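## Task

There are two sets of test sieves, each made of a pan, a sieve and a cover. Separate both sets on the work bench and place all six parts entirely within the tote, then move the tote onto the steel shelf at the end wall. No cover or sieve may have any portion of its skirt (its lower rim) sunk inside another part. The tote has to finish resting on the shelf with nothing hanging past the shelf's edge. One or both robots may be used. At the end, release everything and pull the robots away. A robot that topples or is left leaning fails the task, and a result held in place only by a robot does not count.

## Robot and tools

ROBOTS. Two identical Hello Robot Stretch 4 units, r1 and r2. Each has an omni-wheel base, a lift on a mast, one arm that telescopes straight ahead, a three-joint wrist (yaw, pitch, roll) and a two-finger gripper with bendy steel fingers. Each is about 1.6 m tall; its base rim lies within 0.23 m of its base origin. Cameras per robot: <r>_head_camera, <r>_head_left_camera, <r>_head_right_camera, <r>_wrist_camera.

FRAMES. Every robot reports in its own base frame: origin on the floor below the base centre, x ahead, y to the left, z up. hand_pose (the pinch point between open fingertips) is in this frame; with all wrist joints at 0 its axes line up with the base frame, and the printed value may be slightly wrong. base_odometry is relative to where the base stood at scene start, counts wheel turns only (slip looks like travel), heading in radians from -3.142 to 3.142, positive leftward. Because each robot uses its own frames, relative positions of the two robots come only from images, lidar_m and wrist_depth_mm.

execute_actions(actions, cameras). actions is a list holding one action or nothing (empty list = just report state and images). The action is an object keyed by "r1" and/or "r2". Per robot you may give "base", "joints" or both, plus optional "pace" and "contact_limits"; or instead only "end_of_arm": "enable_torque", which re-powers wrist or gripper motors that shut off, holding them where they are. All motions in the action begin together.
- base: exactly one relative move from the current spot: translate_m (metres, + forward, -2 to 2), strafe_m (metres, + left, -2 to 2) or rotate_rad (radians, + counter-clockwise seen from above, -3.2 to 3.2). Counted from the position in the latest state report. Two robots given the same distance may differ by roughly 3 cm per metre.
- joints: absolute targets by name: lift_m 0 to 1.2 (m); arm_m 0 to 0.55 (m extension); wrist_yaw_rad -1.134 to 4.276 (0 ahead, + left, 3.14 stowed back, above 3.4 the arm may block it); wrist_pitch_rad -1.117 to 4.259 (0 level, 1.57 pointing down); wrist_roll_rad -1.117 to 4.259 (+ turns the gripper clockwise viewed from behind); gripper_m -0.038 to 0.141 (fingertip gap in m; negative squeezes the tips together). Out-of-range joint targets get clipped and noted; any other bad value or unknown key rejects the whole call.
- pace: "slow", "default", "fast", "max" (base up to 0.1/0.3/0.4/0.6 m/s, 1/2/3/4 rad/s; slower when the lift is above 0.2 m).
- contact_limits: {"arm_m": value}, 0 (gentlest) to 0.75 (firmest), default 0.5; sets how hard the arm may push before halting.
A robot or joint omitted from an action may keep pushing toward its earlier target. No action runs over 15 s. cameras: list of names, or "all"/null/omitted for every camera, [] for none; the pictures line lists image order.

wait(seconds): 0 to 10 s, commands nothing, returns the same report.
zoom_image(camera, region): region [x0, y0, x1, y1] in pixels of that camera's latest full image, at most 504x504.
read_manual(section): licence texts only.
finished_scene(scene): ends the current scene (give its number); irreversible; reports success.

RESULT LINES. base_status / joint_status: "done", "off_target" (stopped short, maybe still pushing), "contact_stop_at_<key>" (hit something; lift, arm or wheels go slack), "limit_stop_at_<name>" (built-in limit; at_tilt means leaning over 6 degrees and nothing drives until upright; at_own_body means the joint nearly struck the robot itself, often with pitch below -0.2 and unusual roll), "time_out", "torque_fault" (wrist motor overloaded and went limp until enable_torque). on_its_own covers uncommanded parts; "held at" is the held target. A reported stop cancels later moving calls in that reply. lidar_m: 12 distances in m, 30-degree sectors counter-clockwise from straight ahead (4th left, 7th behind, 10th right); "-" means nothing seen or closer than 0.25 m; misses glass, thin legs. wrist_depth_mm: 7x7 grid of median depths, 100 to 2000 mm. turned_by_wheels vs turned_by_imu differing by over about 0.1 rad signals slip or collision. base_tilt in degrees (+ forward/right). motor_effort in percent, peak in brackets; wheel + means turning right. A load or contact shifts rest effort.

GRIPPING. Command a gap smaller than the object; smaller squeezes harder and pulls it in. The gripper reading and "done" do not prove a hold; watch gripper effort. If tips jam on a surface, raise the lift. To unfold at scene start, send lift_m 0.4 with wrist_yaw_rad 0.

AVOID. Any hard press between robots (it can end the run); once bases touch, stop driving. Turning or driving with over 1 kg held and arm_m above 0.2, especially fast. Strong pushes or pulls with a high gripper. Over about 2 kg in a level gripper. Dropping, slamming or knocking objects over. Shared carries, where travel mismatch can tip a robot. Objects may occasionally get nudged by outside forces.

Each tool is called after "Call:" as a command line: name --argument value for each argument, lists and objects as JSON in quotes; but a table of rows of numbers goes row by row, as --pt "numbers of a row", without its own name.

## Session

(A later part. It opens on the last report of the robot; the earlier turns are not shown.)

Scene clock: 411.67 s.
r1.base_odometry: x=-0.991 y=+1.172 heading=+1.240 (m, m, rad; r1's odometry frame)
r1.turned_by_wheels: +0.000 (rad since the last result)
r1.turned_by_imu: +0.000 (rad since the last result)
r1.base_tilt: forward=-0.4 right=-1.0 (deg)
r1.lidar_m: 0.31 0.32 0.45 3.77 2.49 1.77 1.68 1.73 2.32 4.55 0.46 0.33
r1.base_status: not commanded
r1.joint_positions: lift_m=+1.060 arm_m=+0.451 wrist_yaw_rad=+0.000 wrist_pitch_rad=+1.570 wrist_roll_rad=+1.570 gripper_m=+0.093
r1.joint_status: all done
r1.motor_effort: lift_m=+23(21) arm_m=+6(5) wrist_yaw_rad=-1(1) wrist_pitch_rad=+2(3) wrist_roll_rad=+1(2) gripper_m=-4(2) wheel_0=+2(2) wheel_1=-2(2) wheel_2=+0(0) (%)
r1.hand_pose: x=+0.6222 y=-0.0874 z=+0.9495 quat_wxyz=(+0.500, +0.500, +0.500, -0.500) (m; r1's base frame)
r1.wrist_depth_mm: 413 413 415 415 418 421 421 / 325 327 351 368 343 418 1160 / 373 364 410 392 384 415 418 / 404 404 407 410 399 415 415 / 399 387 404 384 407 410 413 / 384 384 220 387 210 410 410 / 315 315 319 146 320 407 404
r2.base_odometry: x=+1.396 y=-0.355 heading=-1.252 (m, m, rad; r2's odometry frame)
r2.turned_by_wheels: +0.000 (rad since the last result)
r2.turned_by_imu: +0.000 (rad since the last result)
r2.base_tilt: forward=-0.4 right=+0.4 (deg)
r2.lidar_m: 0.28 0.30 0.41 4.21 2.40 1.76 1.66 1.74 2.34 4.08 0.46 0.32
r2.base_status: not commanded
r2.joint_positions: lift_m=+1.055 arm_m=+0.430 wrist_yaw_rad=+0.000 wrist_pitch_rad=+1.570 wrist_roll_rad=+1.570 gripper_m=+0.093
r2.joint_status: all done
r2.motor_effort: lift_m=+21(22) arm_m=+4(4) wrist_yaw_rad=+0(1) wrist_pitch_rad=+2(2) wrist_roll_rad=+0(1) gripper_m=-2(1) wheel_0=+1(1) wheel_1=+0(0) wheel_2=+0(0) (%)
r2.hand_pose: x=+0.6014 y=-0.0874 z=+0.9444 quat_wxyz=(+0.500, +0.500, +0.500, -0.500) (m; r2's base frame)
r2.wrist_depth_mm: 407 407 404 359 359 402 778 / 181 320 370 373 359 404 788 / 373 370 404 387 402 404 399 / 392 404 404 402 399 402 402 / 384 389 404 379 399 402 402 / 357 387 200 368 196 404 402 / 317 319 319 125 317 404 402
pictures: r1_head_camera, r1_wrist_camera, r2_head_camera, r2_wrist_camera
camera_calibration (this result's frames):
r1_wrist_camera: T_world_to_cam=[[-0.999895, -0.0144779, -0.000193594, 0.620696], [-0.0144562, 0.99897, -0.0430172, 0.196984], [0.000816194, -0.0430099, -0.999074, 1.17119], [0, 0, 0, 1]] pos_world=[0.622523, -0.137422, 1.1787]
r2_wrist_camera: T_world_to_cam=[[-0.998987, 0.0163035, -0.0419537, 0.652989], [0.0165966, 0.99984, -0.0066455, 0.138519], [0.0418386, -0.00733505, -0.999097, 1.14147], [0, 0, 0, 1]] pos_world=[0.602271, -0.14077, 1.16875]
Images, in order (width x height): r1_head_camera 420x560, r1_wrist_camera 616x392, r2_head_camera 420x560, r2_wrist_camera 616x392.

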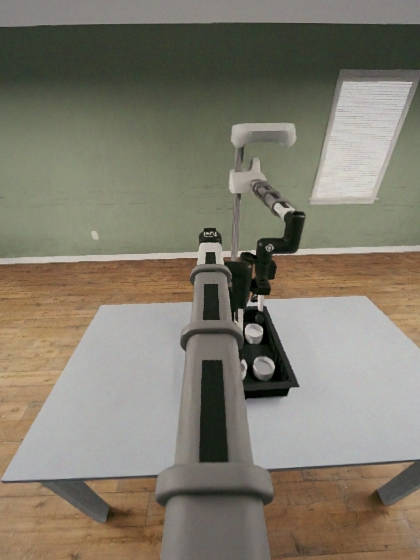

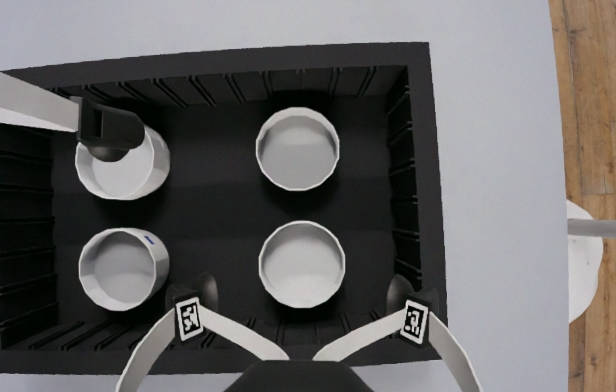

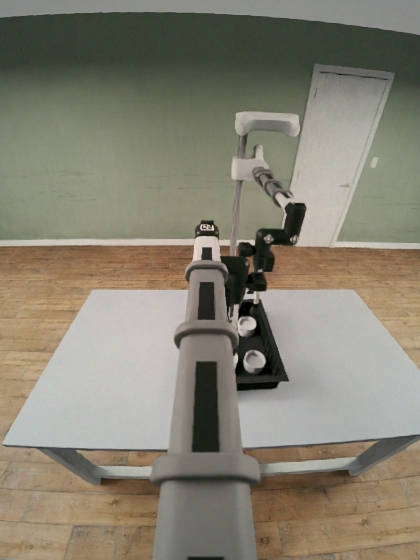

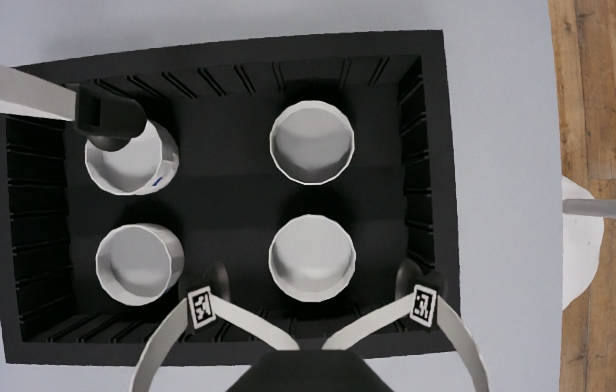

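Call:
execute_actions --actions '[{"r1": {"base": {"rotate_rad": 0.042}, "joints": {"arm_m": 0.125, "wrist_yaw_rad": 3.14, "wrist_pitch_rad": 2.19, "gripper_m": 0.08}}, "r2": {"base": {"rotate_rad": 0.016}, "joints": {"arm_m": 0.108, "wrist_pitch_rad": 0.95, "gripper_m": 0.08}}}]' --cameras '["r1_head_camera", "r2_head_camera"]'

Call:
execute_actions --actions '[{"r1": {"base": {"strafe_m": -0.256}, "joints": {"lift_m": 0.898}}, "r2": {"base": {"strafe_m": -0.068}, "joints": {"lift_m": 0.897}}}]' --cameras '["r1_wrist_camera", "r2_wrist_camera", "r1_head_camera", "r2_head_camera"]'

Scene clock: 513.70 s.
r1.base_odometry: x=-0.991 y=+1.172 heading=+1.281 (m, m, rad; r1's odometry frame)
r1.turned_by_wheels: +0.041 (rad since the last result)
r1.turned_by_imu: +0.041 (rad since the last result)
r1.base_tilt: forward=-0.4 right=-1.0 (deg)
r1.lidar_m: 0.29 0.33 0.45 3.79 2.37 1.75 1.69 1.77 2.43 4.55 0.44 0.30
r1.base_status: done
r1.joint_positions: lift_m=+1.060 arm_m=+0.126 wrist_yaw_rad=+3.139 wrist_pitch_rad=+2.188 wrist_roll_rad=+1.570 gripper_m=+0.080
r1.joint_status: all done
r1.motor_effort: lift_m=+23(23) arm_m=-5(2) wrist_yaw_rad=+0(4) wrist_pitch_rad=+6(8) wrist_roll_rad=+0(0) gripper_m=-2(1) wheel_0=-2(5) wheel_1=-2(7) wheel_2=-3(5) (%)
r1.hand_pose: x=+0.4641 y=+0.0871 z=+1.0028 quat_wxyz=(+0.628, -0.628, +0.325, +0.324) (m; r1's base frame)
r1.wrist_depth_mm: 355 389 449 525 634 - - / 349 392 449 521 627 - - / 349 392 449 521 621 - - / 347 389 445 521 621 - - / 347 387 445 517 615 - - / 345 379 213 517 213 1078 - / 345 370 430 156 544 - -
r2.base_odometry: x=+1.396 y=-0.355 heading=-1.236 (m, m, rad; r2's odometry frame)
r2.turned_by_wheels: +0.016 (rad since the last result)
r2.turned_by_imu: +0.015 (rad since the last result)
r2.base_tilt: forward=-0.4 right=+0.4 (deg)
r2.lidar_m: 0.27 0.29 0.44 4.22 2.38 1.72 1.64 1.74 2.37 4.07 0.44 0.31
r2.base_status: done
r2.joint_positions: lift_m=+1.055 arm_m=+0.109 wrist_yaw_rad=+0.000 wrist_pitch_rad=+0.952 wrist_roll_rad=+1.570 gripper_m=+0.080
r2.joint_status: all done
r2.motor_effort: lift_m=+21(21) arm_m=-4(6) wrist_yaw_rad=+2(0) wrist_pitch_rad=-6(8) wrist_roll_rad=+0(0) gripper_m=-1(6) wheel_0=-1(3) wheel_1=+1(0) wheel_2=+2(1) (%)
r2.hand_pose: x=+0.4471 y=-0.0874 z=+0.9980 quat_wxyz=(+0.629, +0.628, +0.324, -0.324) (m; r2's base frame)
r2.wrist_depth_mm: - - 621 517 436 382 647 / - - 591 442 424 382 349 / - 798 580 488 424 384 351 / - 788 585 504 421 382 353 / - - 580 484 415 387 351 / - - 198 430 212 375 351 / - - 615 124 436 366 349
pictures: r1_head_camera, r2_head_camera
Images, in order (width x height): r1_head_camera 420x560, r2_head_camera 420x560.

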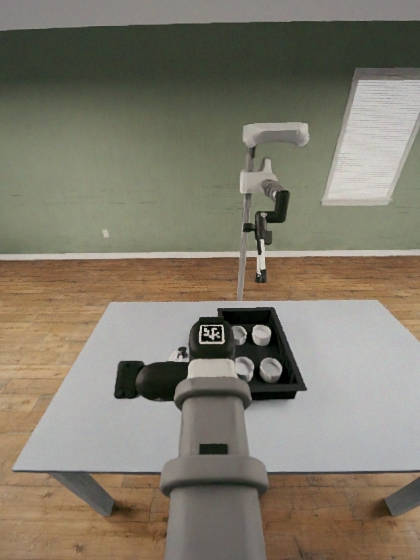

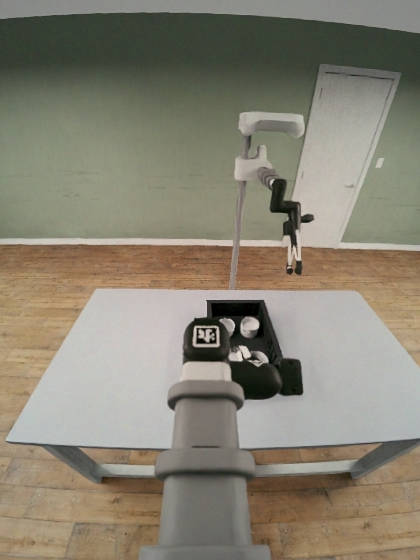

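Scene clock: 515.87 s.
r1.base_odometry: x=-0.746 y=+1.099 heading=+1.281 (m, m, rad; r1's odometry frame)
r1.turned_by_wheels: +0.000 (rad since the last result)
r1.turned_by_imu: -0.001 (rad since the last result)
r1.base_tilt: forward=-0.3 right=-1.0 (deg)
r1.lidar_m: 0.30 0.33 0.45 4.03 2.38 1.76 1.69 1.77 2.42 4.30 0.43 0.32
r1.base_status: done
r1.joint_positions: lift_m=+0.898 arm_m=+0.126 wrist_yaw_rad=+3.140 wrist_pitch_rad=+2.188 wrist_roll_rad=+1.570 gripper_m=+0.080
r1.joint_status: all done
r1.motor_effort: lift_m=+18(18) arm_m=-5(5) wrist_yaw_rad=+1(1) wrist_pitch_rad=+7(7) wrist_roll_rad=+0(0) gripper_m=-3(4) wheel_0=+0(10) wheel_1=+0(11) wheel_2=+0(1) (%)
r1.hand_pose: x=+0.4641 y=+0.0871 z=+0.8412 quat_wxyz=(+0.628, -0.628, +0.325, +0.324) (m; r1's base frame)
r1.wrist_depth_mm: 217 242 279 327 392 496 - / 218 243 278 325 370 492 - / 217 242 278 303 285 368 496 / 216 242 277 303 329 449 488 / 216 241 277 301 342 455 492 / 215 236 213 298 212 439 480 / 213 230 268 156 317 397 449
r2.base_odometry: x=+1.332 y=-0.378 heading=-1.236 (m, m, rad; r2's odometry frame)
r2.turned_by_wheels: +0.000 (rad since the last result)
r2.turned_by_imu: +0.000 (rad since the last result)
r2.base_tilt: forward=-0.5 right=+0.3 (deg)
r2.lidar_m: 0.29 0.30 0.44 4.29 2.37 1.71 1.65 1.72 2.38 3.97 0.45 0.32
r2.base_status: done
r2.joint_positions: lift_m=+0.897 arm_m=+0.109 wrist_yaw_rad=+0.000 wrist_pitch_rad=+0.952 wrist_roll_rad=+1.570 gripper_m=+0.080
r2.joint_status: all done
r2.motor_effort: lift_m=+14(22) arm_m=-4(4) wrist_yaw_rad=+2(1) wrist_pitch_rad=-6(6) wrist_roll_rad=+0(0) gripper_m=+0(3) wheel_0=-1(7) wheel_1=-1(7) wheel_2=+1(1) (%)
r2.hand_pose: x=+0.4471 y=-0.0874 z=+0.8406 quat_wxyz=(+0.629, +0.628, +0.324, -0.324) (m; r2's base frame)
r2.wrist_depth_mm: - 496 389 319 273 236 517 / - 492 355 320 274 237 220 / 627 362 268 306 273 239 218 / 504 449 327 300 276 238 220 / 492 449 324 300 274 239 220 / 488 449 198 300 213 234 220 / 455 397 334 124 271 228 220
pictures: r1_head_camera, r1_wrist_camera, r2_head_camera, r2_wrist_camera
camera_calibration (this result's frames):
r1_wrist_camera: T_world_to_cam=[[0.814781, 0.0126887, 0.57963, -0.867201], [0.0346228, -0.999041, -0.026799, 0.153307], [0.578734, 0.0419038, -0.814439, 0.639731], [0, 0, 0, 1]] pos_world=[0.331037, 0.137357, 1.02779]
r2_wrist_camera: T_world_to_cam=[[-0.789618, 0.0164456, -0.613378, 0.881282], [0.0175307, 0.999837, 0.00423939, 0.13084], [0.613348, -0.00740541, -0.789778, 0.612713], [0, 0, 0, 1]] pos_world=[0.317777, -0.140774, 1.02391]
Images, in order (width x height): r1_head_camera 420x560, r1_wrist_camera 616x392, r2_head_camera 420x560, r2_wrist_camera 616x392.

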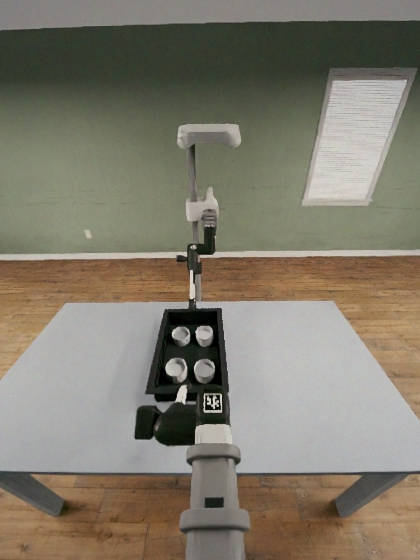

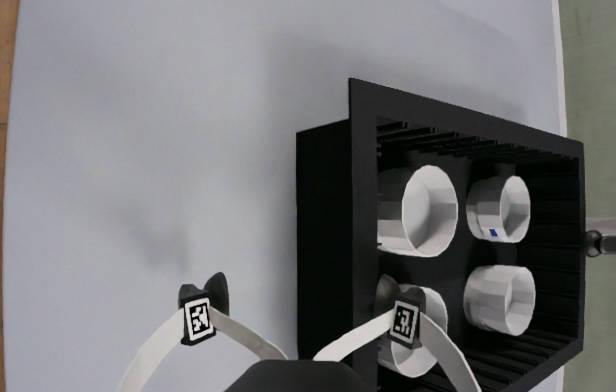

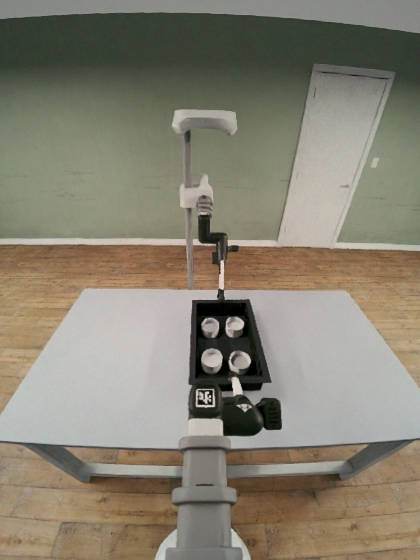

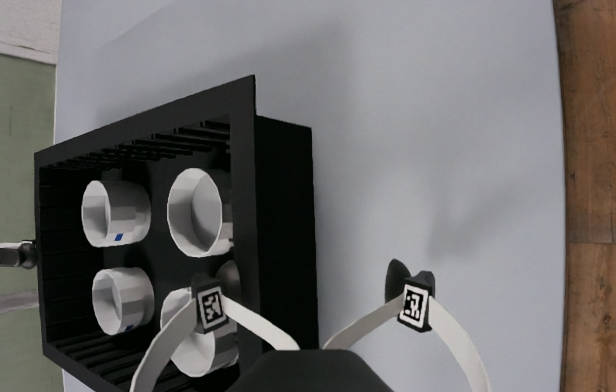

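Call:
execute_actions --actions '[{"r1": {"joints": {"arm_m": 0.171}, "contact_limits": {"arm_m": 0.15}}, "r2": {"joints": {"arm_m": 0.159}, "contact_limits": {"arm_m": 0.15}}}]' --cameras '["r1_wrist_camera", "r2_wrist_camera"]'

Scene clock: 536.10 s.
r1.base_odometry: x=-0.746 y=+1.099 heading=+1.281 (m, m, rad; r1's odometry frame)
r1.turned_by_wheels: +0.000 (rad since the last result)
r1.turned_by_imu: -0.001 (rad since the last result)
r1.base_tilt: forward=-0.4 right=-1.0 (deg)
r1.lidar_m: 0.29 0.31 0.46 4.03 2.35 1.76 1.70 1.75 2.43 4.30 0.43 0.32
r1.base_status: not commanded
r1.joint_positions: lift_m=+0.898 arm_m=+0.170 wrist_yaw_rad=+3.140 wrist_pitch_rad=+2.189 wrist_roll_rad=+1.570 gripper_m=+0.080
r1.joint_status: all done
r1.motor_effort: lift_m=+18(18) arm_m=+6(9) wrist_yaw_rad=+0(1) wrist_pitch_rad=+6(7) wrist_roll_rad=+0(0) gripper_m=-4(2) wheel_0=+0(0) wheel_1=+0(0) wheel_2=+0(0) (%)
r1.contact_limits: arm_m 0.15
r1.hand_pose: x=+0.5082 y=+0.0871 z=+0.8413 quat_wxyz=(+0.628, -0.628, +0.325, +0.324) (m; r1's base frame)
r1.wrist_depth_mm: 217 243 279 325 392 500 - / 216 244 279 233 368 492 - / 217 243 278 251 325 366 477 / 216 243 277 251 338 439 459 / 216 241 277 251 347 442 459 / 215 236 213 251 212 421 455 / 213 229 268 156 332 394 439
r2.base_odometry: x=+1.332 y=-0.378 heading=-1.236 (m, m, rad; r2's odometry frame)
r2.turned_by_wheels: +0.000 (rad since the last result)
r2.turned_by_imu: -0.001 (rad since the last result)
r2.base_tilt: forward=-0.5 right=+0.4 (deg)
r2.lidar_m: 0.29 0.31 0.44 4.29 2.36 1.74 1.64 1.72 2.39 4.00 0.44 0.32
r2.base_status: not commanded
r2.joint_positions: lift_m=+0.897 arm_m=+0.158 wrist_yaw_rad=+0.000 wrist_pitch_rad=+0.951 wrist_roll_rad=+1.570 gripper_m=+0.080
r2.joint_status: all done
r2.motor_effort: lift_m=+14(14) arm_m=+4(7) wrist_yaw_rad=+2(0) wrist_pitch_rad=-5(5) wrist_roll_rad=+0(0) gripper_m=-5(2) wheel_0=+0(0) wheel_1=-1(1) wheel_2=+1(1) (%)
r2.contact_limits: arm_m 0.15
r2.hand_pose: x=+0.4966 y=-0.0874 z=+0.8406 quat_wxyz=(+0.629, +0.628, +0.324, -0.324) (m; r2's base frame)
r2.wrist_depth_mm: - 496 387 320 273 236 - / - 488 355 228 272 237 216 / - 353 324 252 274 237 216 / 469 433 347 249 276 238 217 / 452 445 345 247 272 239 216 / 459 439 198 243 213 234 217 / 442 399 330 124 268 228 -
pictures: r1_wrist_camera, r2_wrist_camera
camera_calibration (this result's frames):
r1_wrist_camera: T_world_to_cam=[[0.814716, 0.0128674, 0.579717, -0.903214], [0.0348449, -0.999033, -0.0267953, 0.1517], [0.578812, 0.0420307, -0.814377, 0.614109], [0, 0, 0, 1]] pos_world=[0.375124, 0.137364, 1.02779]
r2_wrist_camera: T_world_to_cam=[[-0.789549, 0.0163962, -0.613468, 0.920388], [0.0174678, 0.999838, 0.00424124, 0.129992], [0.613438, -0.00736728, -0.789708, 0.58229], [0, 0, 0, 1]] pos_world=[0.367222, -0.140772, 1.02392]
Images, in order (width x height): r1_wrist_camera 616x392, r2_wrist_camera 616x392.

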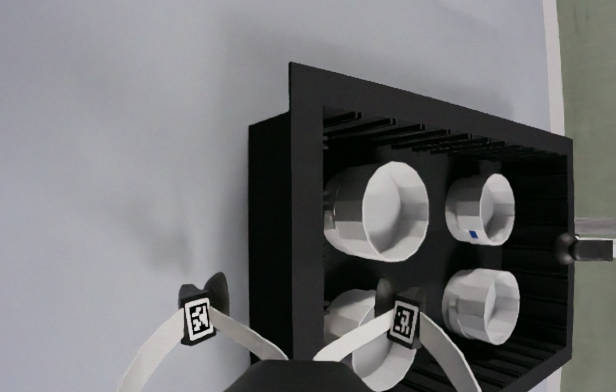

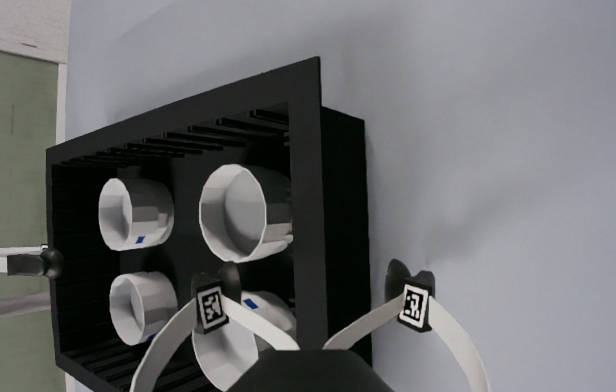

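Call:
execute_actions --actions '[{"r1": {"joints": {"arm_m": 0.177, "gripper_m": -0.015}, "contact_limits": {"arm_m": 0.15}}, "r2": {"joints": {"arm_m": 0.163, "gripper_m": -0.015}, "contact_limits": {"arm_m": 0.15}}}]' --cameras '["r1_wrist_camera", "r2_wrist_camera"]'

Scene clock: 544.63 s.
r1.base_odometry: x=-0.746 y=+1.099 heading=+1.281 (m, m, rad; r1's odometry frame)
r1.turned_by_wheels: +0.000 (rad since the last result)
r1.turned_by_imu: -0.001 (rad since the last result)
r1.base_tilt: forward=-0.4 right=-1.0 (deg)
r1.lidar_m: 0.29 0.33 0.45 4.01 2.35 1.75 1.68 1.76 2.43 4.30 0.41 0.32
r1.base_status: not commanded
r1.joint_positions: lift_m=+0.898 arm_m=+0.176 wrist_yaw_rad=+3.138 wrist_pitch_rad=+2.193 wrist_roll_rad=+1.570 gripper_m=-0.014
r1.joint_status: all done
r1.motor_effort: lift_m=+20(20) arm_m=+3(6) wrist_yaw_rad=+6(6) wrist_pitch_rad=-5(6) wrist_roll_rad=+1(0) gripper_m=-22(23) wheel_0=+0(0) wheel_1=+0(0) wheel_2=+0(0) (%)
r1.contact_limits: arm_m 0.15
r1.hand_pose: x=+0.5158 y=+0.0867 z=+0.8418 quat_wxyz=(+0.629, -0.629, +0.324, +0.322) (m; r1's base frame)
r1.wrist_depth_mm: 217 242 279 327 394 500 - / 216 243 279 213 267 496 - / 216 243 272 236 306 343 452 / 216 243 273 236 327 430 452 / 216 240 271 235 342 436 449 / 215 240 209 204 317 413 449 / 213 225 263 200 320 382 433
r2.base_odometry: x=+1.332 y=-0.378 heading=-1.235 (m, m, rad; r2's odometry frame)
r2.turned_by_wheels: +0.000 (rad since the last result)
r2.turned_by_imu: -0.001 (rad since the last result)
r2.base_tilt: forward=-0.4 right=+0.3 (deg)
r2.lidar_m: 0.28 0.30 0.44 4.28 2.36 1.74 1.64 1.72 2.41 4.00 0.44 0.31
r2.base_status: not commanded
r2.joint_positions: lift_m=+0.897 arm_m=+0.163 wrist_yaw_rad=+0.003 wrist_pitch_rad=+0.949 wrist_roll_rad=+1.570 gripper_m=-0.014
r2.joint_status: all done
r2.motor_effort: lift_m=+15(15) arm_m=+2(4) wrist_yaw_rad=-7(6) wrist_pitch_rad=+3(7) wrist_roll_rad=-2(1) gripper_m=-23(21) wheel_0=+0(0) wheel_1=-1(1) wheel_2=+3(3) (%)
r2.contact_limits: arm_m 0.15
r2.hand_pose: x=+0.5019 y=-0.0870 z=+0.8409 quat_wxyz=(+0.630, +0.628, +0.324, -0.322) (m; r2's base frame)
r2.wrist_depth_mm: - 496 387 319 273 236 - / - 492 253 213 274 236 216 / 591 342 330 240 268 237 216 / 452 418 334 237 267 238 215 / 449 439 351 236 268 237 216 / 452 430 185 203 182 232 216 / 436 377 325 127 267 223 -
pictures: r1_wrist_camera, r2_wrist_camera
camera_calibration (this result's frames):
r1_wrist_camera: T_world_to_cam=[[0.812387, 0.0109639, 0.583016, -0.911094], [0.0326072, -0.999113, -0.0266467, 0.152089], [0.582207, 0.040658, -0.812023, 0.606539], [0, 0, 0, 1]] pos_world=[0.382069, 0.137283, 1.02776]
r2_wrist_camera: T_world_to_cam=[[-0.787889, 0.0145673, -0.615644, 0.92559], [0.0150163, 0.999877, 0.00444139, 0.130518], [0.615634, -0.00574538, -0.788012, 0.57691], [0, 0, 0, 1]] pos_world=[0.372137, -0.14067, 1.02387]
Images, in order (width x height): r1_wrist_camera 616x392, r2_wrist_camera 616x392.

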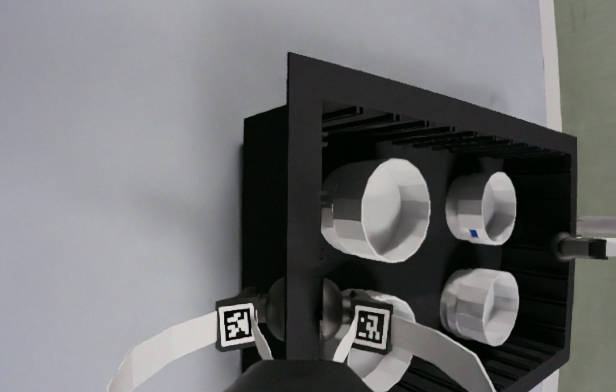

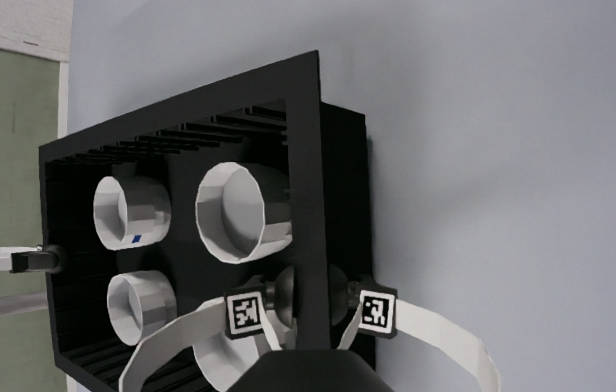

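Call:
execute_actions --actions '[{"r1": {"joints": {"arm_m": 0.182, "lift_m": 0.946}, "pace": "slow"}, "r2": {"joints": {"arm_m": 0.168, "lift_m": 0.945}, "pace": "slow"}}]' --cameras '["r1_wrist_camera", "r2_wrist_camera", "r1_head_camera"]'

Scene clock: 549.93 s.
r1.base_odometry: x=-0.746 y=+1.099 heading=+1.281 (m, m, rad; r1's odometry frame)
r1.turned_by_wheels: +0.000 (rad since the last result)
r1.turned_by_imu: -0.001 (rad since the last result)
r1.base_tilt: forward=-0.4 right=-1.0 (deg)
r1.lidar_m: 0.30 0.31 0.44 4.04 2.35 1.76 1.69 1.78 2.42 4.29 0.45 0.32
r1.base_status: not commanded
r1.joint_positions: lift_m=+0.946 arm_m=+0.181 wrist_yaw_rad=+3.139 wrist_pitch_rad=+2.188 wrist_roll_rad=+1.570 gripper_m=-0.014
r1.joint_status: all done
r1.motor_effort: lift_m=+26(26) arm_m=+5(9) wrist_yaw_rad=+4(7) wrist_pitch_rad=+8(5) wrist_roll_rad=+0(0) gripper_m=-23(24) wheel_0=+0(0) wheel_1=+0(0) wheel_2=+0(0) (%)
r1.hand_pose: x=+0.5193 y=+0.0869 z=+0.8886 quat_wxyz=(+0.628, -0.628, +0.325, +0.324) (m; r1's base frame)
r1.wrist_depth_mm: 254 286 329 382 462 580 - / 255 285 325 210 268 574 - / 254 285 315 243 312 342 449 / 254 285 314 243 327 430 445 / 253 285 312 243 343 433 449 / 253 283 207 201 329 410 445 / 251 210 303 201 317 384 433
r2.base_odometry: x=+1.332 y=-0.378 heading=-1.235 (m, m, rad; r2's odometry frame)
r2.turned_by_wheels: +0.000 (rad since the last result)
r2.turned_by_imu: -0.001 (rad since the last result)
r2.base_tilt: forward=-0.4 right=+0.3 (deg)
r2.lidar_m: 0.29 0.32 0.45 4.28 2.38 1.72 1.65 1.71 2.37 4.00 0.46 0.32
r2.base_status: not commanded
r2.joint_positions: lift_m=+0.944 arm_m=+0.167 wrist_yaw_rad=+0.001 wrist_pitch_rad=+0.954 wrist_roll_rad=+1.570 gripper_m=-0.014
r2.joint_status: all done
r2.motor_effort: lift_m=+24(27) arm_m=+4(5) wrist_yaw_rad=-3(7) wrist_pitch_rad=-12(10) wrist_roll_rad=+0(2) gripper_m=-23(20) wheel_0=+0(1) wheel_1=-1(1) wheel_2=+3(3) (%)
r2.hand_pose: x=+0.5053 y=-0.0872 z=+0.8874 quat_wxyz=(+0.629, +0.628, +0.325, -0.324) (m; r2's base frame)
r2.wrist_depth_mm: - 569 452 377 320 278 - / - 569 253 210 320 277 253 / - 342 330 236 317 279 253 / 449 421 332 234 309 282 255 / 445 433 349 243 309 279 255 / 452 424 184 200 183 274 254 / 433 377 322 122 309 263 -
pictures: r1_head_camera, r1_wrist_camera, r2_wrist_camera
camera_calibration (this result's frames):
r1_wrist_camera: T_world_to_cam=[[0.814979, 0.011813, 0.57937, -0.939469], [0.0335413, -0.999078, -0.0268108, 0.153058], [0.578519, 0.041283, -0.814624, 0.646637], [0, 0, 0, 1]] pos_world=[0.386422, 0.13732, 1.07517]
r2_wrist_camera: T_world_to_cam=[[-0.790903, 0.0155923, -0.611742, 0.955091], [0.0163438, 0.999857, 0.00435431, 0.129885], [0.611723, -0.00655437, -0.791045, 0.616026], [0, 0, 0, 1]] pos_world=[0.376425, -0.140721, 1.07101]
Images, in order (width x height): r1_head_camera 420x560, r1_wrist_camera 616x392, r2_wrist_camera 616x392.

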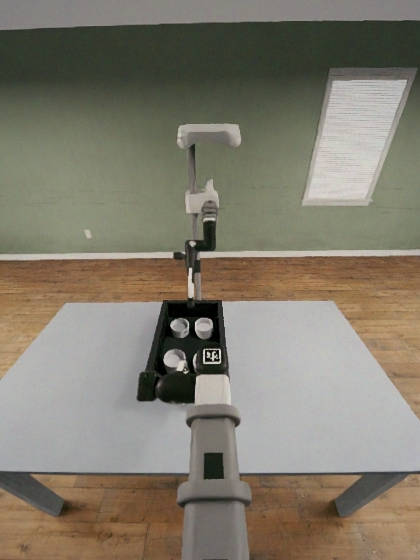

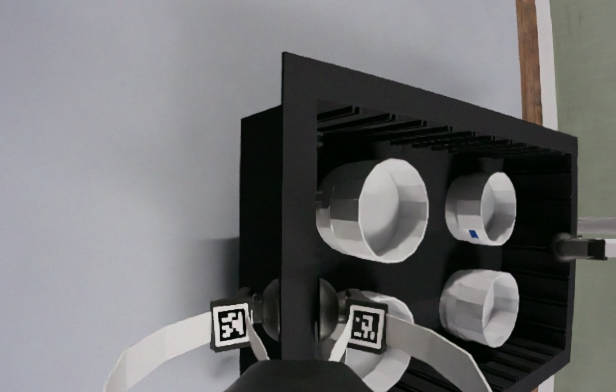

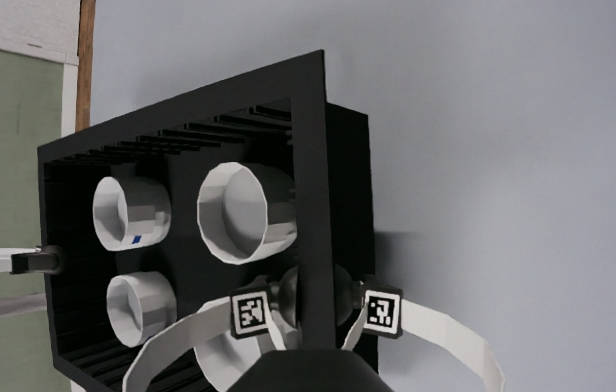

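Call:
execute_actions --actions '[{"r1": {"base": {"strafe_m": 0.8}}, "r2": {"base": {"strafe_m": -0.8}}}]' --cameras '["r1_wrist_camera", "r2_wrist_camera", "r1_head_camera"]'

Scene clock: 559.07 s.
r1.base_odometry: x=-1.512 y=+1.327 heading=+1.281 (m, m, rad; r1's odometry frame)
r1.turned_by_wheels: +0.000 (rad since the last result)
r1.turned_by_imu: +0.000 (rad since the last result)
r1.base_tilt: forward=-0.3 right=-1.0 (deg)
r1.lidar_m: 0.31 0.53 3.35 3.24 2.39 1.73 1.67 1.76 2.43 1.24 0.46 0.33
r1.base_status: done
r1.joint_positions: lift_m=+0.946 arm_m=+0.181 wrist_yaw_rad=+3.138 wrist_pitch_rad=+2.191 wrist_roll_rad=+1.570 gripper_m=-0.014
r1.joint_status: not commanded
r1.motor_effort: lift_m=+26(26) arm_m=+4(5) wrist_yaw_rad=+3(5) wrist_pitch_rad=+1(8) wrist_roll_rad=+0(0) gripper_m=-25(23) wheel_0=+0(10) wheel_1=+0(11) wheel_2=+0(2) (%)
r1.hand_pose: x=+0.5202 y=+0.0868 z=+0.8890 quat_wxyz=(+0.629, -0.628, +0.325, +0.323) (m; r1's base frame)
r1.wrist_depth_mm: 878 976 1138 1308 1576 - - / 866 976 1118 213 267 - - / 878 976 1078 236 327 334 466 / 866 960 1078 246 327 436 449 / 878 976 1060 245 345 433 449 / 585 931 207 204 324 413 449 / 256 208 304 200 319 387 433
r2.base_odometry: x=+0.576 y=-0.641 heading=-1.235 (m, m, rad; r2's odometry frame)
r2.turned_by_wheels: +0.000 (rad since the last result)
r2.turned_by_imu: +0.002 (rad since the last result)
r2.base_tilt: forward=-0.5 right=+0.3 (deg)
r2.lidar_m: 0.27 0.30 0.44 1.26 2.36 1.72 1.66 1.75 2.41 3.20 3.33 0.52
r2.base_status: done
r2.joint_positions: lift_m=+0.945 arm_m=+0.168 wrist_yaw_rad=+0.002 wrist_pitch_rad=+0.951 wrist_roll_rad=+1.570 gripper_m=-0.014
r2.joint_status: not commanded
r2.motor_effort: lift_m=+23(24) arm_m=+3(4) wrist_yaw_rad=-4(4) wrist_pitch_rad=-3(11) wrist_roll_rad=-2(0) gripper_m=-19(20) wheel_0=-2(7) wheel_1=-1(5) wheel_2=+4(4) (%)
r2.hand_pose: x=+0.5063 y=-0.0871 z=+0.8879 quat_wxyz=(+0.629, +0.628, +0.324, -0.323) (m; r2's base frame)
r2.wrist_depth_mm: - - 1618 1308 1118 960 878 / - - 254 209 1138 976 878 / - 343 330 237 1118 976 878 / 452 418 330 236 1078 1008 878 / 445 433 353 233 1078 991 878 / 455 430 185 204 182 946 496 / 433 373 324 125 309 266 -
pictures: r1_head_camera, r1_wrist_camera, r2_wrist_camera
camera_calibration (this result's frames):
r1_wrist_camera: T_world_to_cam=[[0.813484, 0.011342, 0.581477, -0.941479], [0.0330265, -0.999097, -0.026716, 0.153127], [0.580649, 0.0409372, -0.813124, 0.644101], [0, 0, 0, 1]] pos_world=[0.386825, 0.1373, 1.07527]
r2_wrist_camera: T_world_to_cam=[[-0.789087, 0.0152258, -0.614093, 0.957279], [0.0158635, 0.999864, 0.00440672, 0.129986], [0.614077, -0.00626436, -0.789221, 0.613066], [0, 0, 0, 1]] pos_world=[0.376845, -0.140703, 1.07113]
Images, in order (width x height): r1_head_camera 420x560, r1_wrist_camera 616x392, r2_wrist_camera 616x392.

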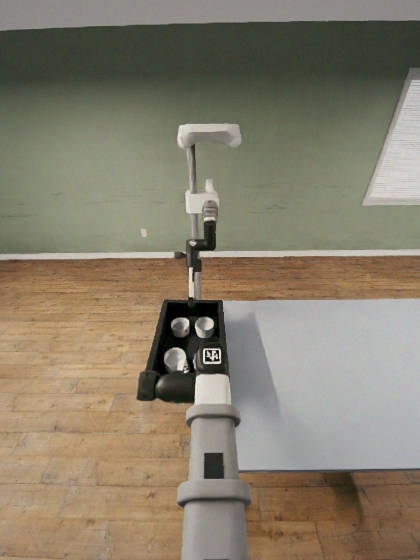

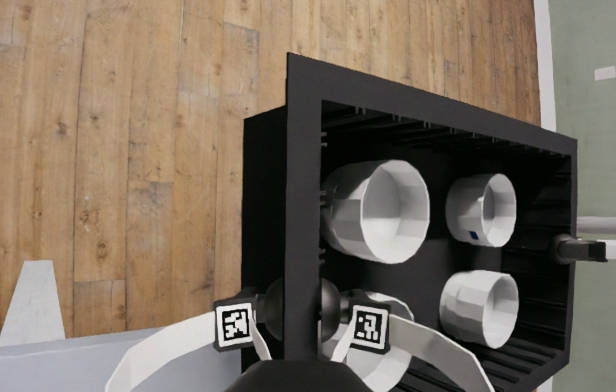

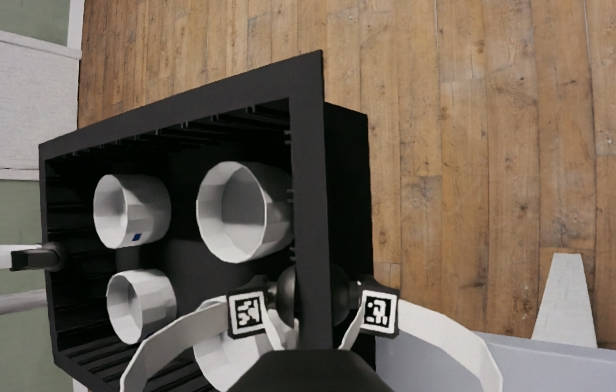

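Call:
execute_actions --actions '[{"r1": {"base": {"rotate_rad": -0.018}, "joints": {"arm_m": 0.185}, "pace": "slow"}, "r2": {"base": {"rotate_rad": -0.010}, "joints": {"arm_m": 0.172}, "pace": "slow"}}]' --cameras '[]'

Call:
execute_actions --actions '[{"r1": {"base": {"strafe_m": 1.5}}, "r2": {"base": {"strafe_m": -1.485}}}]' --cameras '["r1_wrist_camera", "r2_wrist_camera", "r1_head_left_camera", "r2_head_right_camera"]'

Scene clock: 588.57 s.
r1.base_odometry: x=-1.512 y=+1.328 heading=+1.264 (m, m, rad; r1's odometry frame)
r1.turned_by_wheels: -0.017 (rad since the last result)
r1.turned_by_imu: -0.019 (rad since the last result)
r1.base_tilt: forward=-0.4 right=-1.0 (deg)
r1.lidar_m: 0.30 0.52 3.37 3.23 2.42 1.75 1.68 1.74 2.39 1.27 0.46 0.34
r1.base_status: done
r1.joint_positions: lift_m=+0.946 arm_m=+0.184 wrist_yaw_rad=+3.139 wrist_pitch_rad=+2.187 wrist_roll_rad=+1.570 gripper_m=-0.014
r1.joint_status: all done
r1.motor_effort: lift_m=+25(25) arm_m=+5(5) wrist_yaw_rad=+1(5) wrist_pitch_rad=+10(9) wrist_roll_rad=+1(1) gripper_m=-22(22) wheel_0=+0(3) wheel_1=+2(2) wheel_2=+5(2) (%)
r1.hand_pose: x=+0.5221 y=+0.0871 z=+0.8885 quat_wxyz=(+0.628, -0.628, +0.325, +0.324) (m; r1's base frame)
r1.wrist_depth_mm: 878 960 1118 1308 1537 - - / 878 976 1118 209 259 1921 - / 866 991 1078 235 330 404 433 / 878 960 1078 236 325 421 445 / 866 976 1042 240 351 433 445 / 492 946 206 201 324 410 449 / 251 210 301 202 320 366 418
r2.base_odometry: x=+0.576 y=-0.641 heading=-1.246 (m, m, rad; r2's odometry frame)
r2.turned_by_wheels: -0.010 (rad since the last result)
r2.turned_by_imu: -0.011 (rad since the last result)
r2.base_tilt: forward=-0.5 right=+0.3 (deg)
r2.lidar_m: 0.29 0.30 0.43 1.23 2.39 1.73 1.65 1.74 2.36 3.19 3.33 0.51
r2.base_status: done
r2.joint_positions: lift_m=+0.945 arm_m=+0.171 wrist_yaw_rad=+0.002 wrist_pitch_rad=+0.954 wrist_roll_rad=+1.570 gripper_m=-0.014
r2.joint_status: all done
r2.motor_effort: lift_m=+24(24) arm_m=+4(2) wrist_yaw_rad=-3(5) wrist_pitch_rad=-13(14) wrist_roll_rad=-1(2) gripper_m=-21(25) wheel_0=-1(1) wheel_1=-2(1) wheel_2=+2(5) (%)
r2.hand_pose: x=+0.5092 y=-0.0872 z=+0.8873 quat_wxyz=(+0.629, +0.628, +0.325, -0.324) (m; r2's base frame)
r2.wrist_depth_mm: - - 1576 1281 1118 976 878 / - 1983 262 215 1118 976 878 / - 327 309 242 1098 976 891 / 442 418 330 237 1118 976 904 / 445 424 338 235 1098 960 878 / 455 430 186 200 183 960 508 / 436 397 322 122 309 264 -
pictures: none
No camera images: the call's "cameras" was empty. Leave "cameras" out to get every camera's image.

Scene clock: 594.90 s.
r1.base_odometry: x=-2.942 y=+1.781 heading=+1.264 (m, m, rad; r1's odometry frame)
r1.turned_by_wheels: +0.000 (rad since the last result)
r1.turned_by_imu: +0.003 (rad since the last result)
r1.base_tilt: forward=-0.4 right=-1.0 (deg)
r1.lidar_m: 0.48 0.54 1.78 1.73 2.26 1.76 1.69 1.71 2.39 1.49 1.52 3.18
r1.base_status: done
r1.joint_positions: lift_m=+0.946 arm_m=+0.184 wrist_yaw_rad=+3.140 wrist_pitch_rad=+2.187 wrist_roll_rad=+1.570 gripper_m=-0.014
r1.joint_status: not commanded
r1.motor_effort: lift_m=+25(25) arm_m=+5(5) wrist_yaw_rad=+1(2) wrist_pitch_rad=+10(12) wrist_roll_rad=+0(0) gripper_m=-23(23) wheel_0=-1(10) wheel_1=+2(11) wheel_2=+0(4) (%)
r1.hand_pose: x=+0.5220 y=+0.0871 z=+0.8884 quat_wxyz=(+0.628, -0.628, +0.325, +0.324) (m; r1's base frame)
r1.wrist_depth_mm: 866 960 1118 1281 1537 - - / 878 976 1118 209 267 - - / 878 976 1078 245 327 342 462 / 878 976 1060 242 327 430 449 / 866 960 1078 242 343 436 445 / 854 960 206 201 327 413 442 / 854 530 1042 201 320 387 430
r2.base_odometry: x=-0.831 y=-1.116 heading=-1.245 (m, m, rad; r2's odometry frame)
r2.turned_by_wheels: +0.000 (rad since the last result)
r2.turned_by_imu: +0.004 (rad since the last result)
r2.base_tilt: forward=-0.4 right=+0.4 (deg)
r2.lidar_m: 0.45 3.14 1.50 1.47 2.39 1.74 1.66 1.73 2.26 1.72 1.76 0.49
r2.base_status: done
r2.joint_positions: lift_m=+0.945 arm_m=+0.171 wrist_yaw_rad=+0.001 wrist_pitch_rad=+0.955 wrist_roll_rad=+1.570 gripper_m=-0.014
r2.joint_status: not commanded
r2.motor_effort: lift_m=+23(24) arm_m=+4(4) wrist_yaw_rad=-1(3) wrist_pitch_rad=-13(15) wrist_roll_rad=-1(1) gripper_m=-22(19) wheel_0=-1(7) wheel_1=+1(10) wheel_2=+2(0) (%)
r2.hand_pose: x=+0.5090 y=-0.0873 z=+0.8874 quat_wxyz=(+0.628, +0.628, +0.325, -0.325) (m; r2's base frame)
r2.wrist_depth_mm: - - 1576 1308 1118 976 866 / - - 254 211 1138 976 878 / 462 342 327 234 1098 960 878 / 449 418 334 243 1078 960 891 / 436 430 349 241 1078 976 891 / 455 424 185 200 184 960 878 / 427 370 324 122 1078 917 891
pictures: r1_head_left_camera, r1_wrist_camera, r2_head_right_camera, r2_wrist_camera
camera_calibration (this result's frames):
r1_wrist_camera: T_world_to_cam=[[0.815622, 0.0126853, 0.578446, -0.941108], [0.0345465, -0.999044, -0.0268022, 0.152592], [0.577553, 0.0418438, -0.81528, 0.646005], [0, 0, 0, 1]] pos_world=[0.389214, 0.137353, 1.07514]
r2_wrist_camera: T_world_to_cam=[[-0.79155, 0.0160986, -0.610893, 0.957578], [0.0169891, 0.999846, 0.0043353, 0.12962], [0.610869, -0.00694693, -0.791701, 0.614686], [0, 0, 0, 1]] pos_world=[0.380276, -0.140746, 1.07106]
Images, in order (width x height): r1_head_left_camera 420x672, r1_wrist_camera 616x392, r2_head_right_camera 420x672, r2_wrist_camera 616x392.

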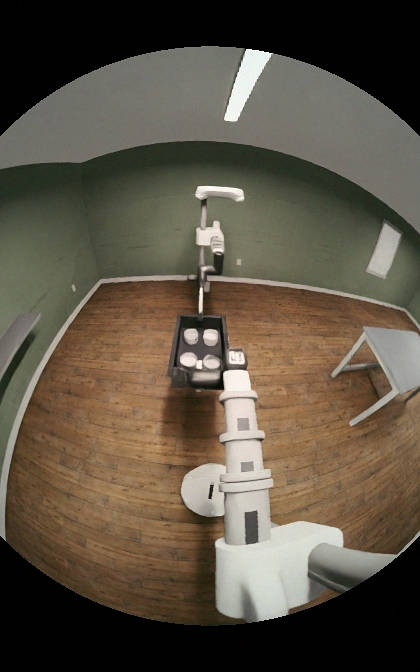

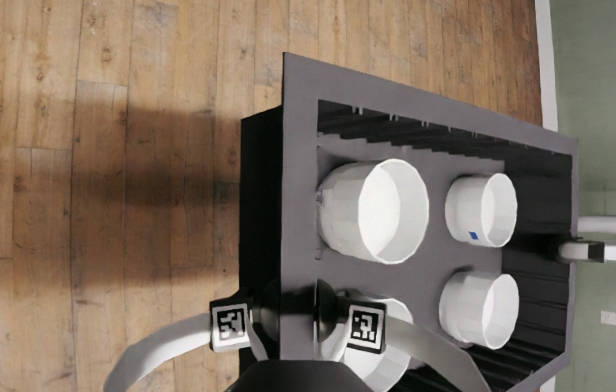

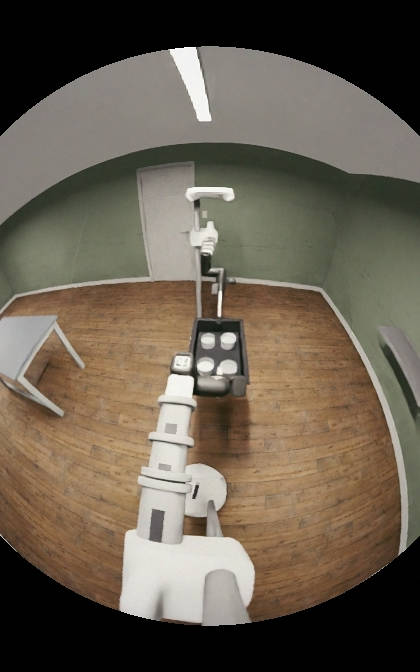

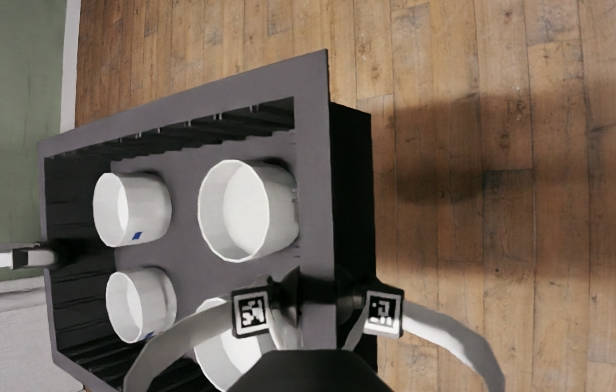

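Call:
execute_actions --actions '[{"r1": {"base": {"strafe_m": 1.42}}, "r2": {"base": {"strafe_m": -1.415}}}]' --cameras '["r1_wrist_camera", "r2_wrist_camera", "r1_head_camera", "r2_head_camera"]'

Scene clock: 607.77 s.
r1.base_odometry: x=-4.296 y=+2.210 heading=+1.264 (m, m, rad; r1's odometry frame)
r1.turned_by_wheels: +0.000 (rad since the last result)
r1.turned_by_imu: +0.000 (rad since the last result)
r1.base_tilt: forward=-0.4 right=-1.0 (deg)
r1.lidar_m: 0.51 0.42 0.37 0.73 0.75 1.04 1.69 1.76 2.41 2.93 3.03 3.21
r1.base_status: done
r1.joint_positions: lift_m=+0.946 arm_m=+0.184 wrist_yaw_rad=+3.139 wrist_pitch_rad=+2.186 wrist_roll_rad=+1.570 gripper_m=-0.014
r1.joint_status: not commanded
r1.motor_effort: lift_m=+25(25) arm_m=+5(5) wrist_yaw_rad=+1(0) wrist_pitch_rad=+13(13) wrist_roll_rad=-1(0) gripper_m=-21(23) wheel_0=+0(10) wheel_1=+0(9) wheel_2=+0(0) (%)
r1.hand_pose: x=+0.5218 y=+0.0871 z=+0.8883 quat_wxyz=(+0.628, -0.628, +0.326, +0.325) (m; r1's base frame)
r1.wrist_depth_mm: 854 306 334 382 459 580 1182 / 878 976 1098 220 421 574 1537 / 866 976 1060 245 322 347 668 / 878 976 1060 245 325 427 445 / 866 960 1060 243 332 439 445 / 866 960 206 201 342 410 442 / 854 535 1042 202 320 384 442
r2.base_odometry: x=-2.171 y=-1.569 heading=-1.245 (m, m, rad; r2's odometry frame)
r2.turned_by_wheels: +0.000 (rad since the last result)
r2.turned_by_imu: +0.001 (rad since the last result)
r2.base_tilt: forward=-0.5 right=+0.4 (deg)
r2.lidar_m: 0.46 3.19 2.96 2.87 2.36 1.70 1.64 1.05 0.75 0.70 0.38 0.41
r2.base_status: done
r2.joint_positions: lift_m=+0.945 arm_m=+0.171 wrist_yaw_rad=+0.000 wrist_pitch_rad=+0.956 wrist_roll_rad=+1.570 gripper_m=-0.014
r2.joint_status: not commanded
r2.motor_effort: lift_m=+22(22) arm_m=+4(4) wrist_yaw_rad=+1(1) wrist_pitch_rad=-16(18) wrist_roll_rad=+0(1) gripper_m=-18(19) wheel_0=-2(8) wheel_1=+1(9) wheel_2=+1(0) (%)
r2.hand_pose: x=+0.5087 y=-0.0874 z=+0.8872 quat_wxyz=(+0.628, +0.628, +0.325, -0.325) (m; r2's base frame)
r2.wrist_depth_mm: 1281 569 449 375 334 917 878 / 1661 564 254 205 1118 976 878 / 445 343 310 240 1078 976 891 / 449 413 330 241 1060 976 878 / 442 436 362 241 1078 991 878 / 459 427 185 200 184 960 891 / 433 366 324 123 1078 917 866
pictures: r1_head_camera, r1_wrist_camera, r2_head_camera, r2_wrist_camera
camera_calibration (this result's frames):
r1_wrist_camera: T_world_to_cam=[[0.816067, 0.0125659, 0.577821, -0.940569], [0.0343807, -0.999049, -0.0268302, 0.152682], [0.576934, 0.0417611, -0.815722, 0.646718], [0, 0, 0, 1]] pos_world=[0.389204, 0.137348, 1.07512]
r2_wrist_camera: T_world_to_cam=[[-0.792128, 0.0166151, -0.610129, 0.956937], [0.0176432, 0.999835, 0.00432157, 0.129411], [0.6101, -0.00734137, -0.79229, 0.615617], [0, 0, 0, 1]] pos_world=[0.380145, -0.14077, 1.07104]
Images, in order (width x height): r1_head_camera 420x560, r1_wrist_camera 616x392, r2_head_camera 420x560, r2_wrist_camera 616x392.

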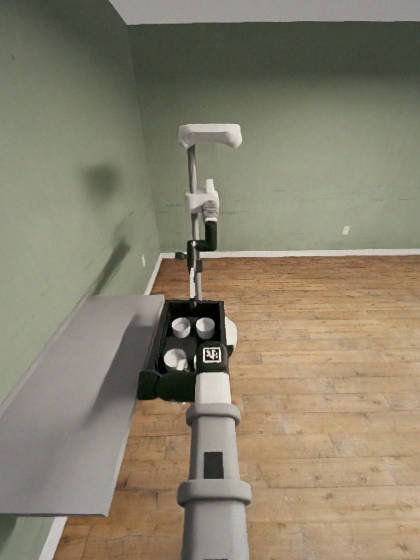

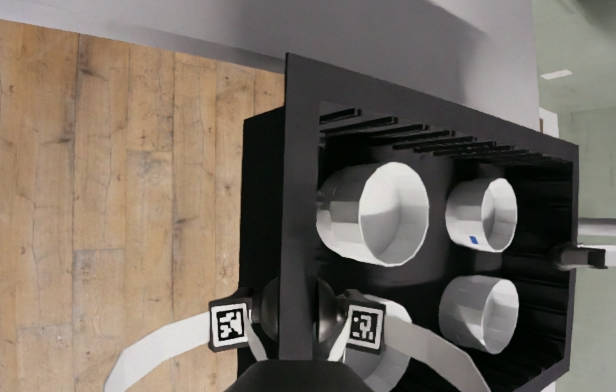

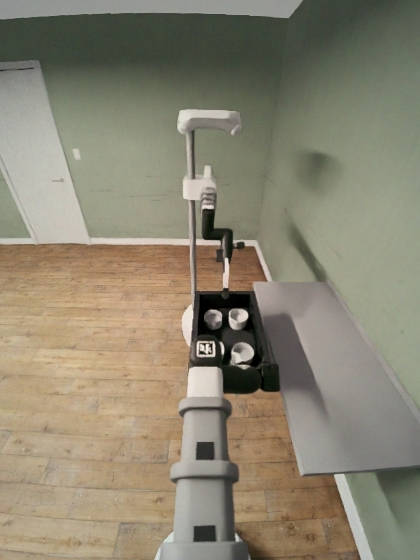

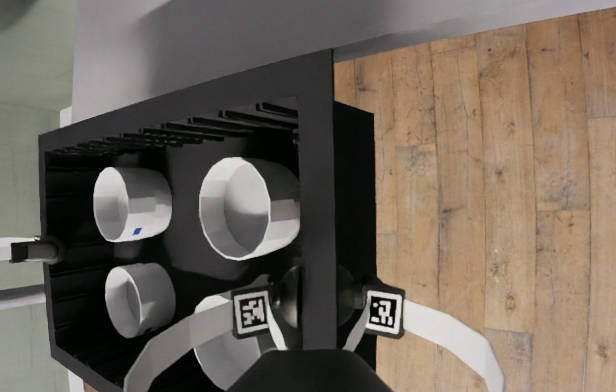

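Call:
execute_actions --actions '[{"r1": {"base": {"strafe_m": 0.42}, "joints": {"lift_m": 0.922}}, "r2": {"base": {"strafe_m": -0.40}, "joints": {"lift_m": 0.921}}}]' --cameras '["r1_wrist_camera", "r2_wrist_camera", "r1_head_camera", "r2_head_camera"]'

Scene clock: 624.00 s.
r1.base_odometry: x=-4.696 y=+2.337 heading=+1.264 (m, m, rad; r1's odometry frame)
r1.turned_by_wheels: +0.000 (rad since the last result)
r1.turned_by_imu: -0.001 (rad since the last result)
r1.base_tilt: forward=-0.3 right=-1.0 (deg)
r1.lidar_m: 0.25 0.25 0.31 0.31 0.33 0.46 1.25 1.77 2.42 3.34 3.48 0.25
r1.base_status: done
r1.joint_positions: lift_m=+0.922 arm_m=+0.184 wrist_yaw_rad=+3.139 wrist_pitch_rad=+2.186 wrist_roll_rad=+1.570 gripper_m=-0.014
r1.joint_status: all done
r1.motor_effort: lift_m=+21(25) arm_m=+5(5) wrist_yaw_rad=+3(2) wrist_pitch_rad=+13(13) wrist_roll_rad=+0(0) gripper_m=-23(23) wheel_0=-1(10) wheel_1=+0(13) wheel_2=+0(3) (%)
r1.hand_pose: x=+0.5218 y=+0.0870 z=+0.8647 quat_wxyz=(+0.628, -0.628, +0.326, +0.324) (m; r1's base frame)
r1.wrist_depth_mm: 235 264 303 343 375 375 379 / 235 263 303 220 399 488 521 / 236 263 296 244 290 332 683 / 235 263 289 237 325 424 452 / 235 262 287 244 327 430 449 / 233 259 207 201 359 415 442 / 232 200 279 202 320 402 442
r2.base_odometry: x=-2.550 y=-1.697 heading=-1.245 (m, m, rad; r2's odometry frame)
r2.turned_by_wheels: +0.000 (rad since the last result)
r2.turned_by_imu: -0.001 (rad since the last result)
r2.base_tilt: forward=-0.5 right=+0.3 (deg)
r2.lidar_m: 0.25 0.25 3.43 3.30 2.38 1.74 1.35 0.49 0.34 0.30 0.32 0.25
r2.base_status: done
r2.joint_positions: lift_m=+0.921 arm_m=+0.171 wrist_yaw_rad=+0.000 wrist_pitch_rad=+0.956 wrist_roll_rad=+1.570 gripper_m=-0.014
r2.joint_status: all done
r2.motor_effort: lift_m=+17(20) arm_m=+4(4) wrist_yaw_rad=+2(2) wrist_pitch_rad=-17(19) wrist_roll_rad=-1(2) gripper_m=-19(19) wheel_0=-1(9) wheel_1=+1(6) wheel_2=+1(3) (%)
r2.hand_pose: x=+0.5087 y=-0.0875 z=+0.8636 quat_wxyz=(+0.628, +0.628, +0.325, -0.325) (m; r2's base frame)
r2.wrist_depth_mm: 433 427 402 347 296 256 - / 597 496 247 206 297 258 234 / 427 410 340 230 286 257 234 / 442 410 327 235 283 260 235 / 442 436 368 236 285 260 235 / 455 433 185 200 184 254 234 / - 353 325 123 285 243 -
pictures: r1_head_camera, r1_wrist_camera, r2_head_camera, r2_wrist_camera
camera_calibration (this result's frames):
r1_wrist_camera: T_world_to_cam=[[0.816115, 0.012111, 0.577762, -0.926878], [0.0338605, -0.999065, -0.0268872, 0.152296], [0.576896, 0.0415064, -0.815762, 0.627516], [0, 0, 0, 1]] pos_world=[0.389271, 0.137333, 1.05151]
r2_wrist_camera: T_world_to_cam=[[-0.79224, 0.0171362, -0.609969, 0.942438], [0.0182127, 0.999824, 0.00443351, 0.129195], [0.609938, -0.00759682, -0.792413, 0.597125], [0, 0, 0, 1]] pos_world=[0.380075, -0.140786, 1.04746]
Images, in order (width x height): r1_head_camera 420x560, r1_wrist_camera 616x392, r2_head_camera 420x560, r2_wrist_camera 616x392.

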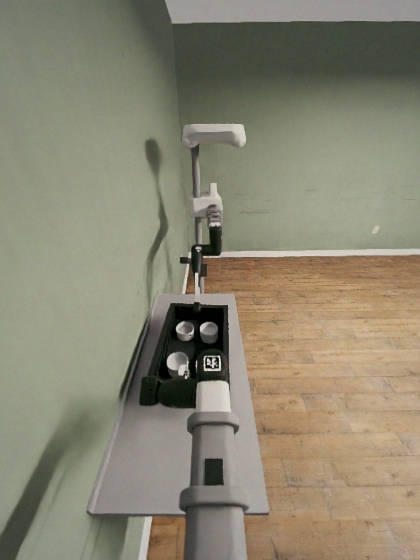

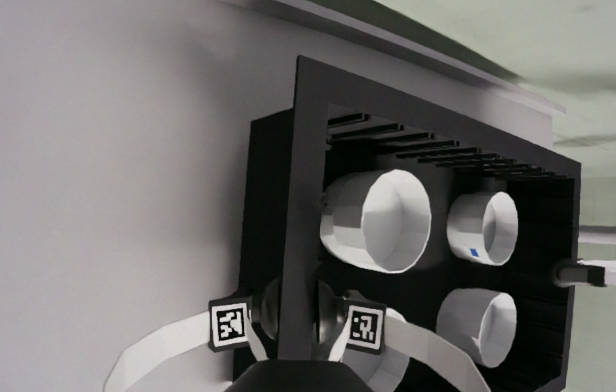

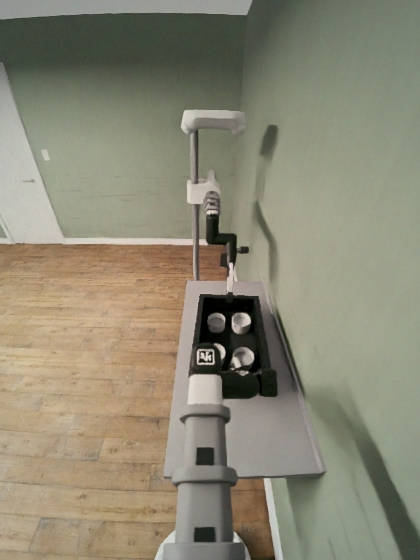

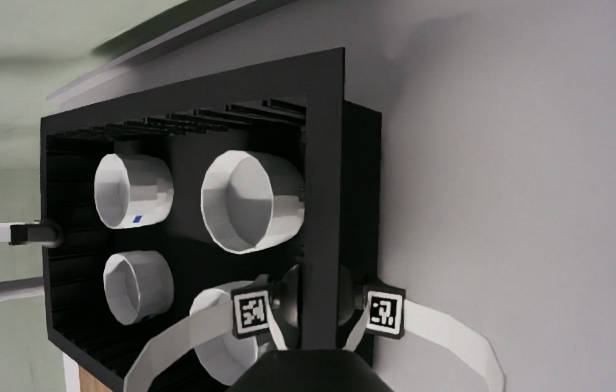

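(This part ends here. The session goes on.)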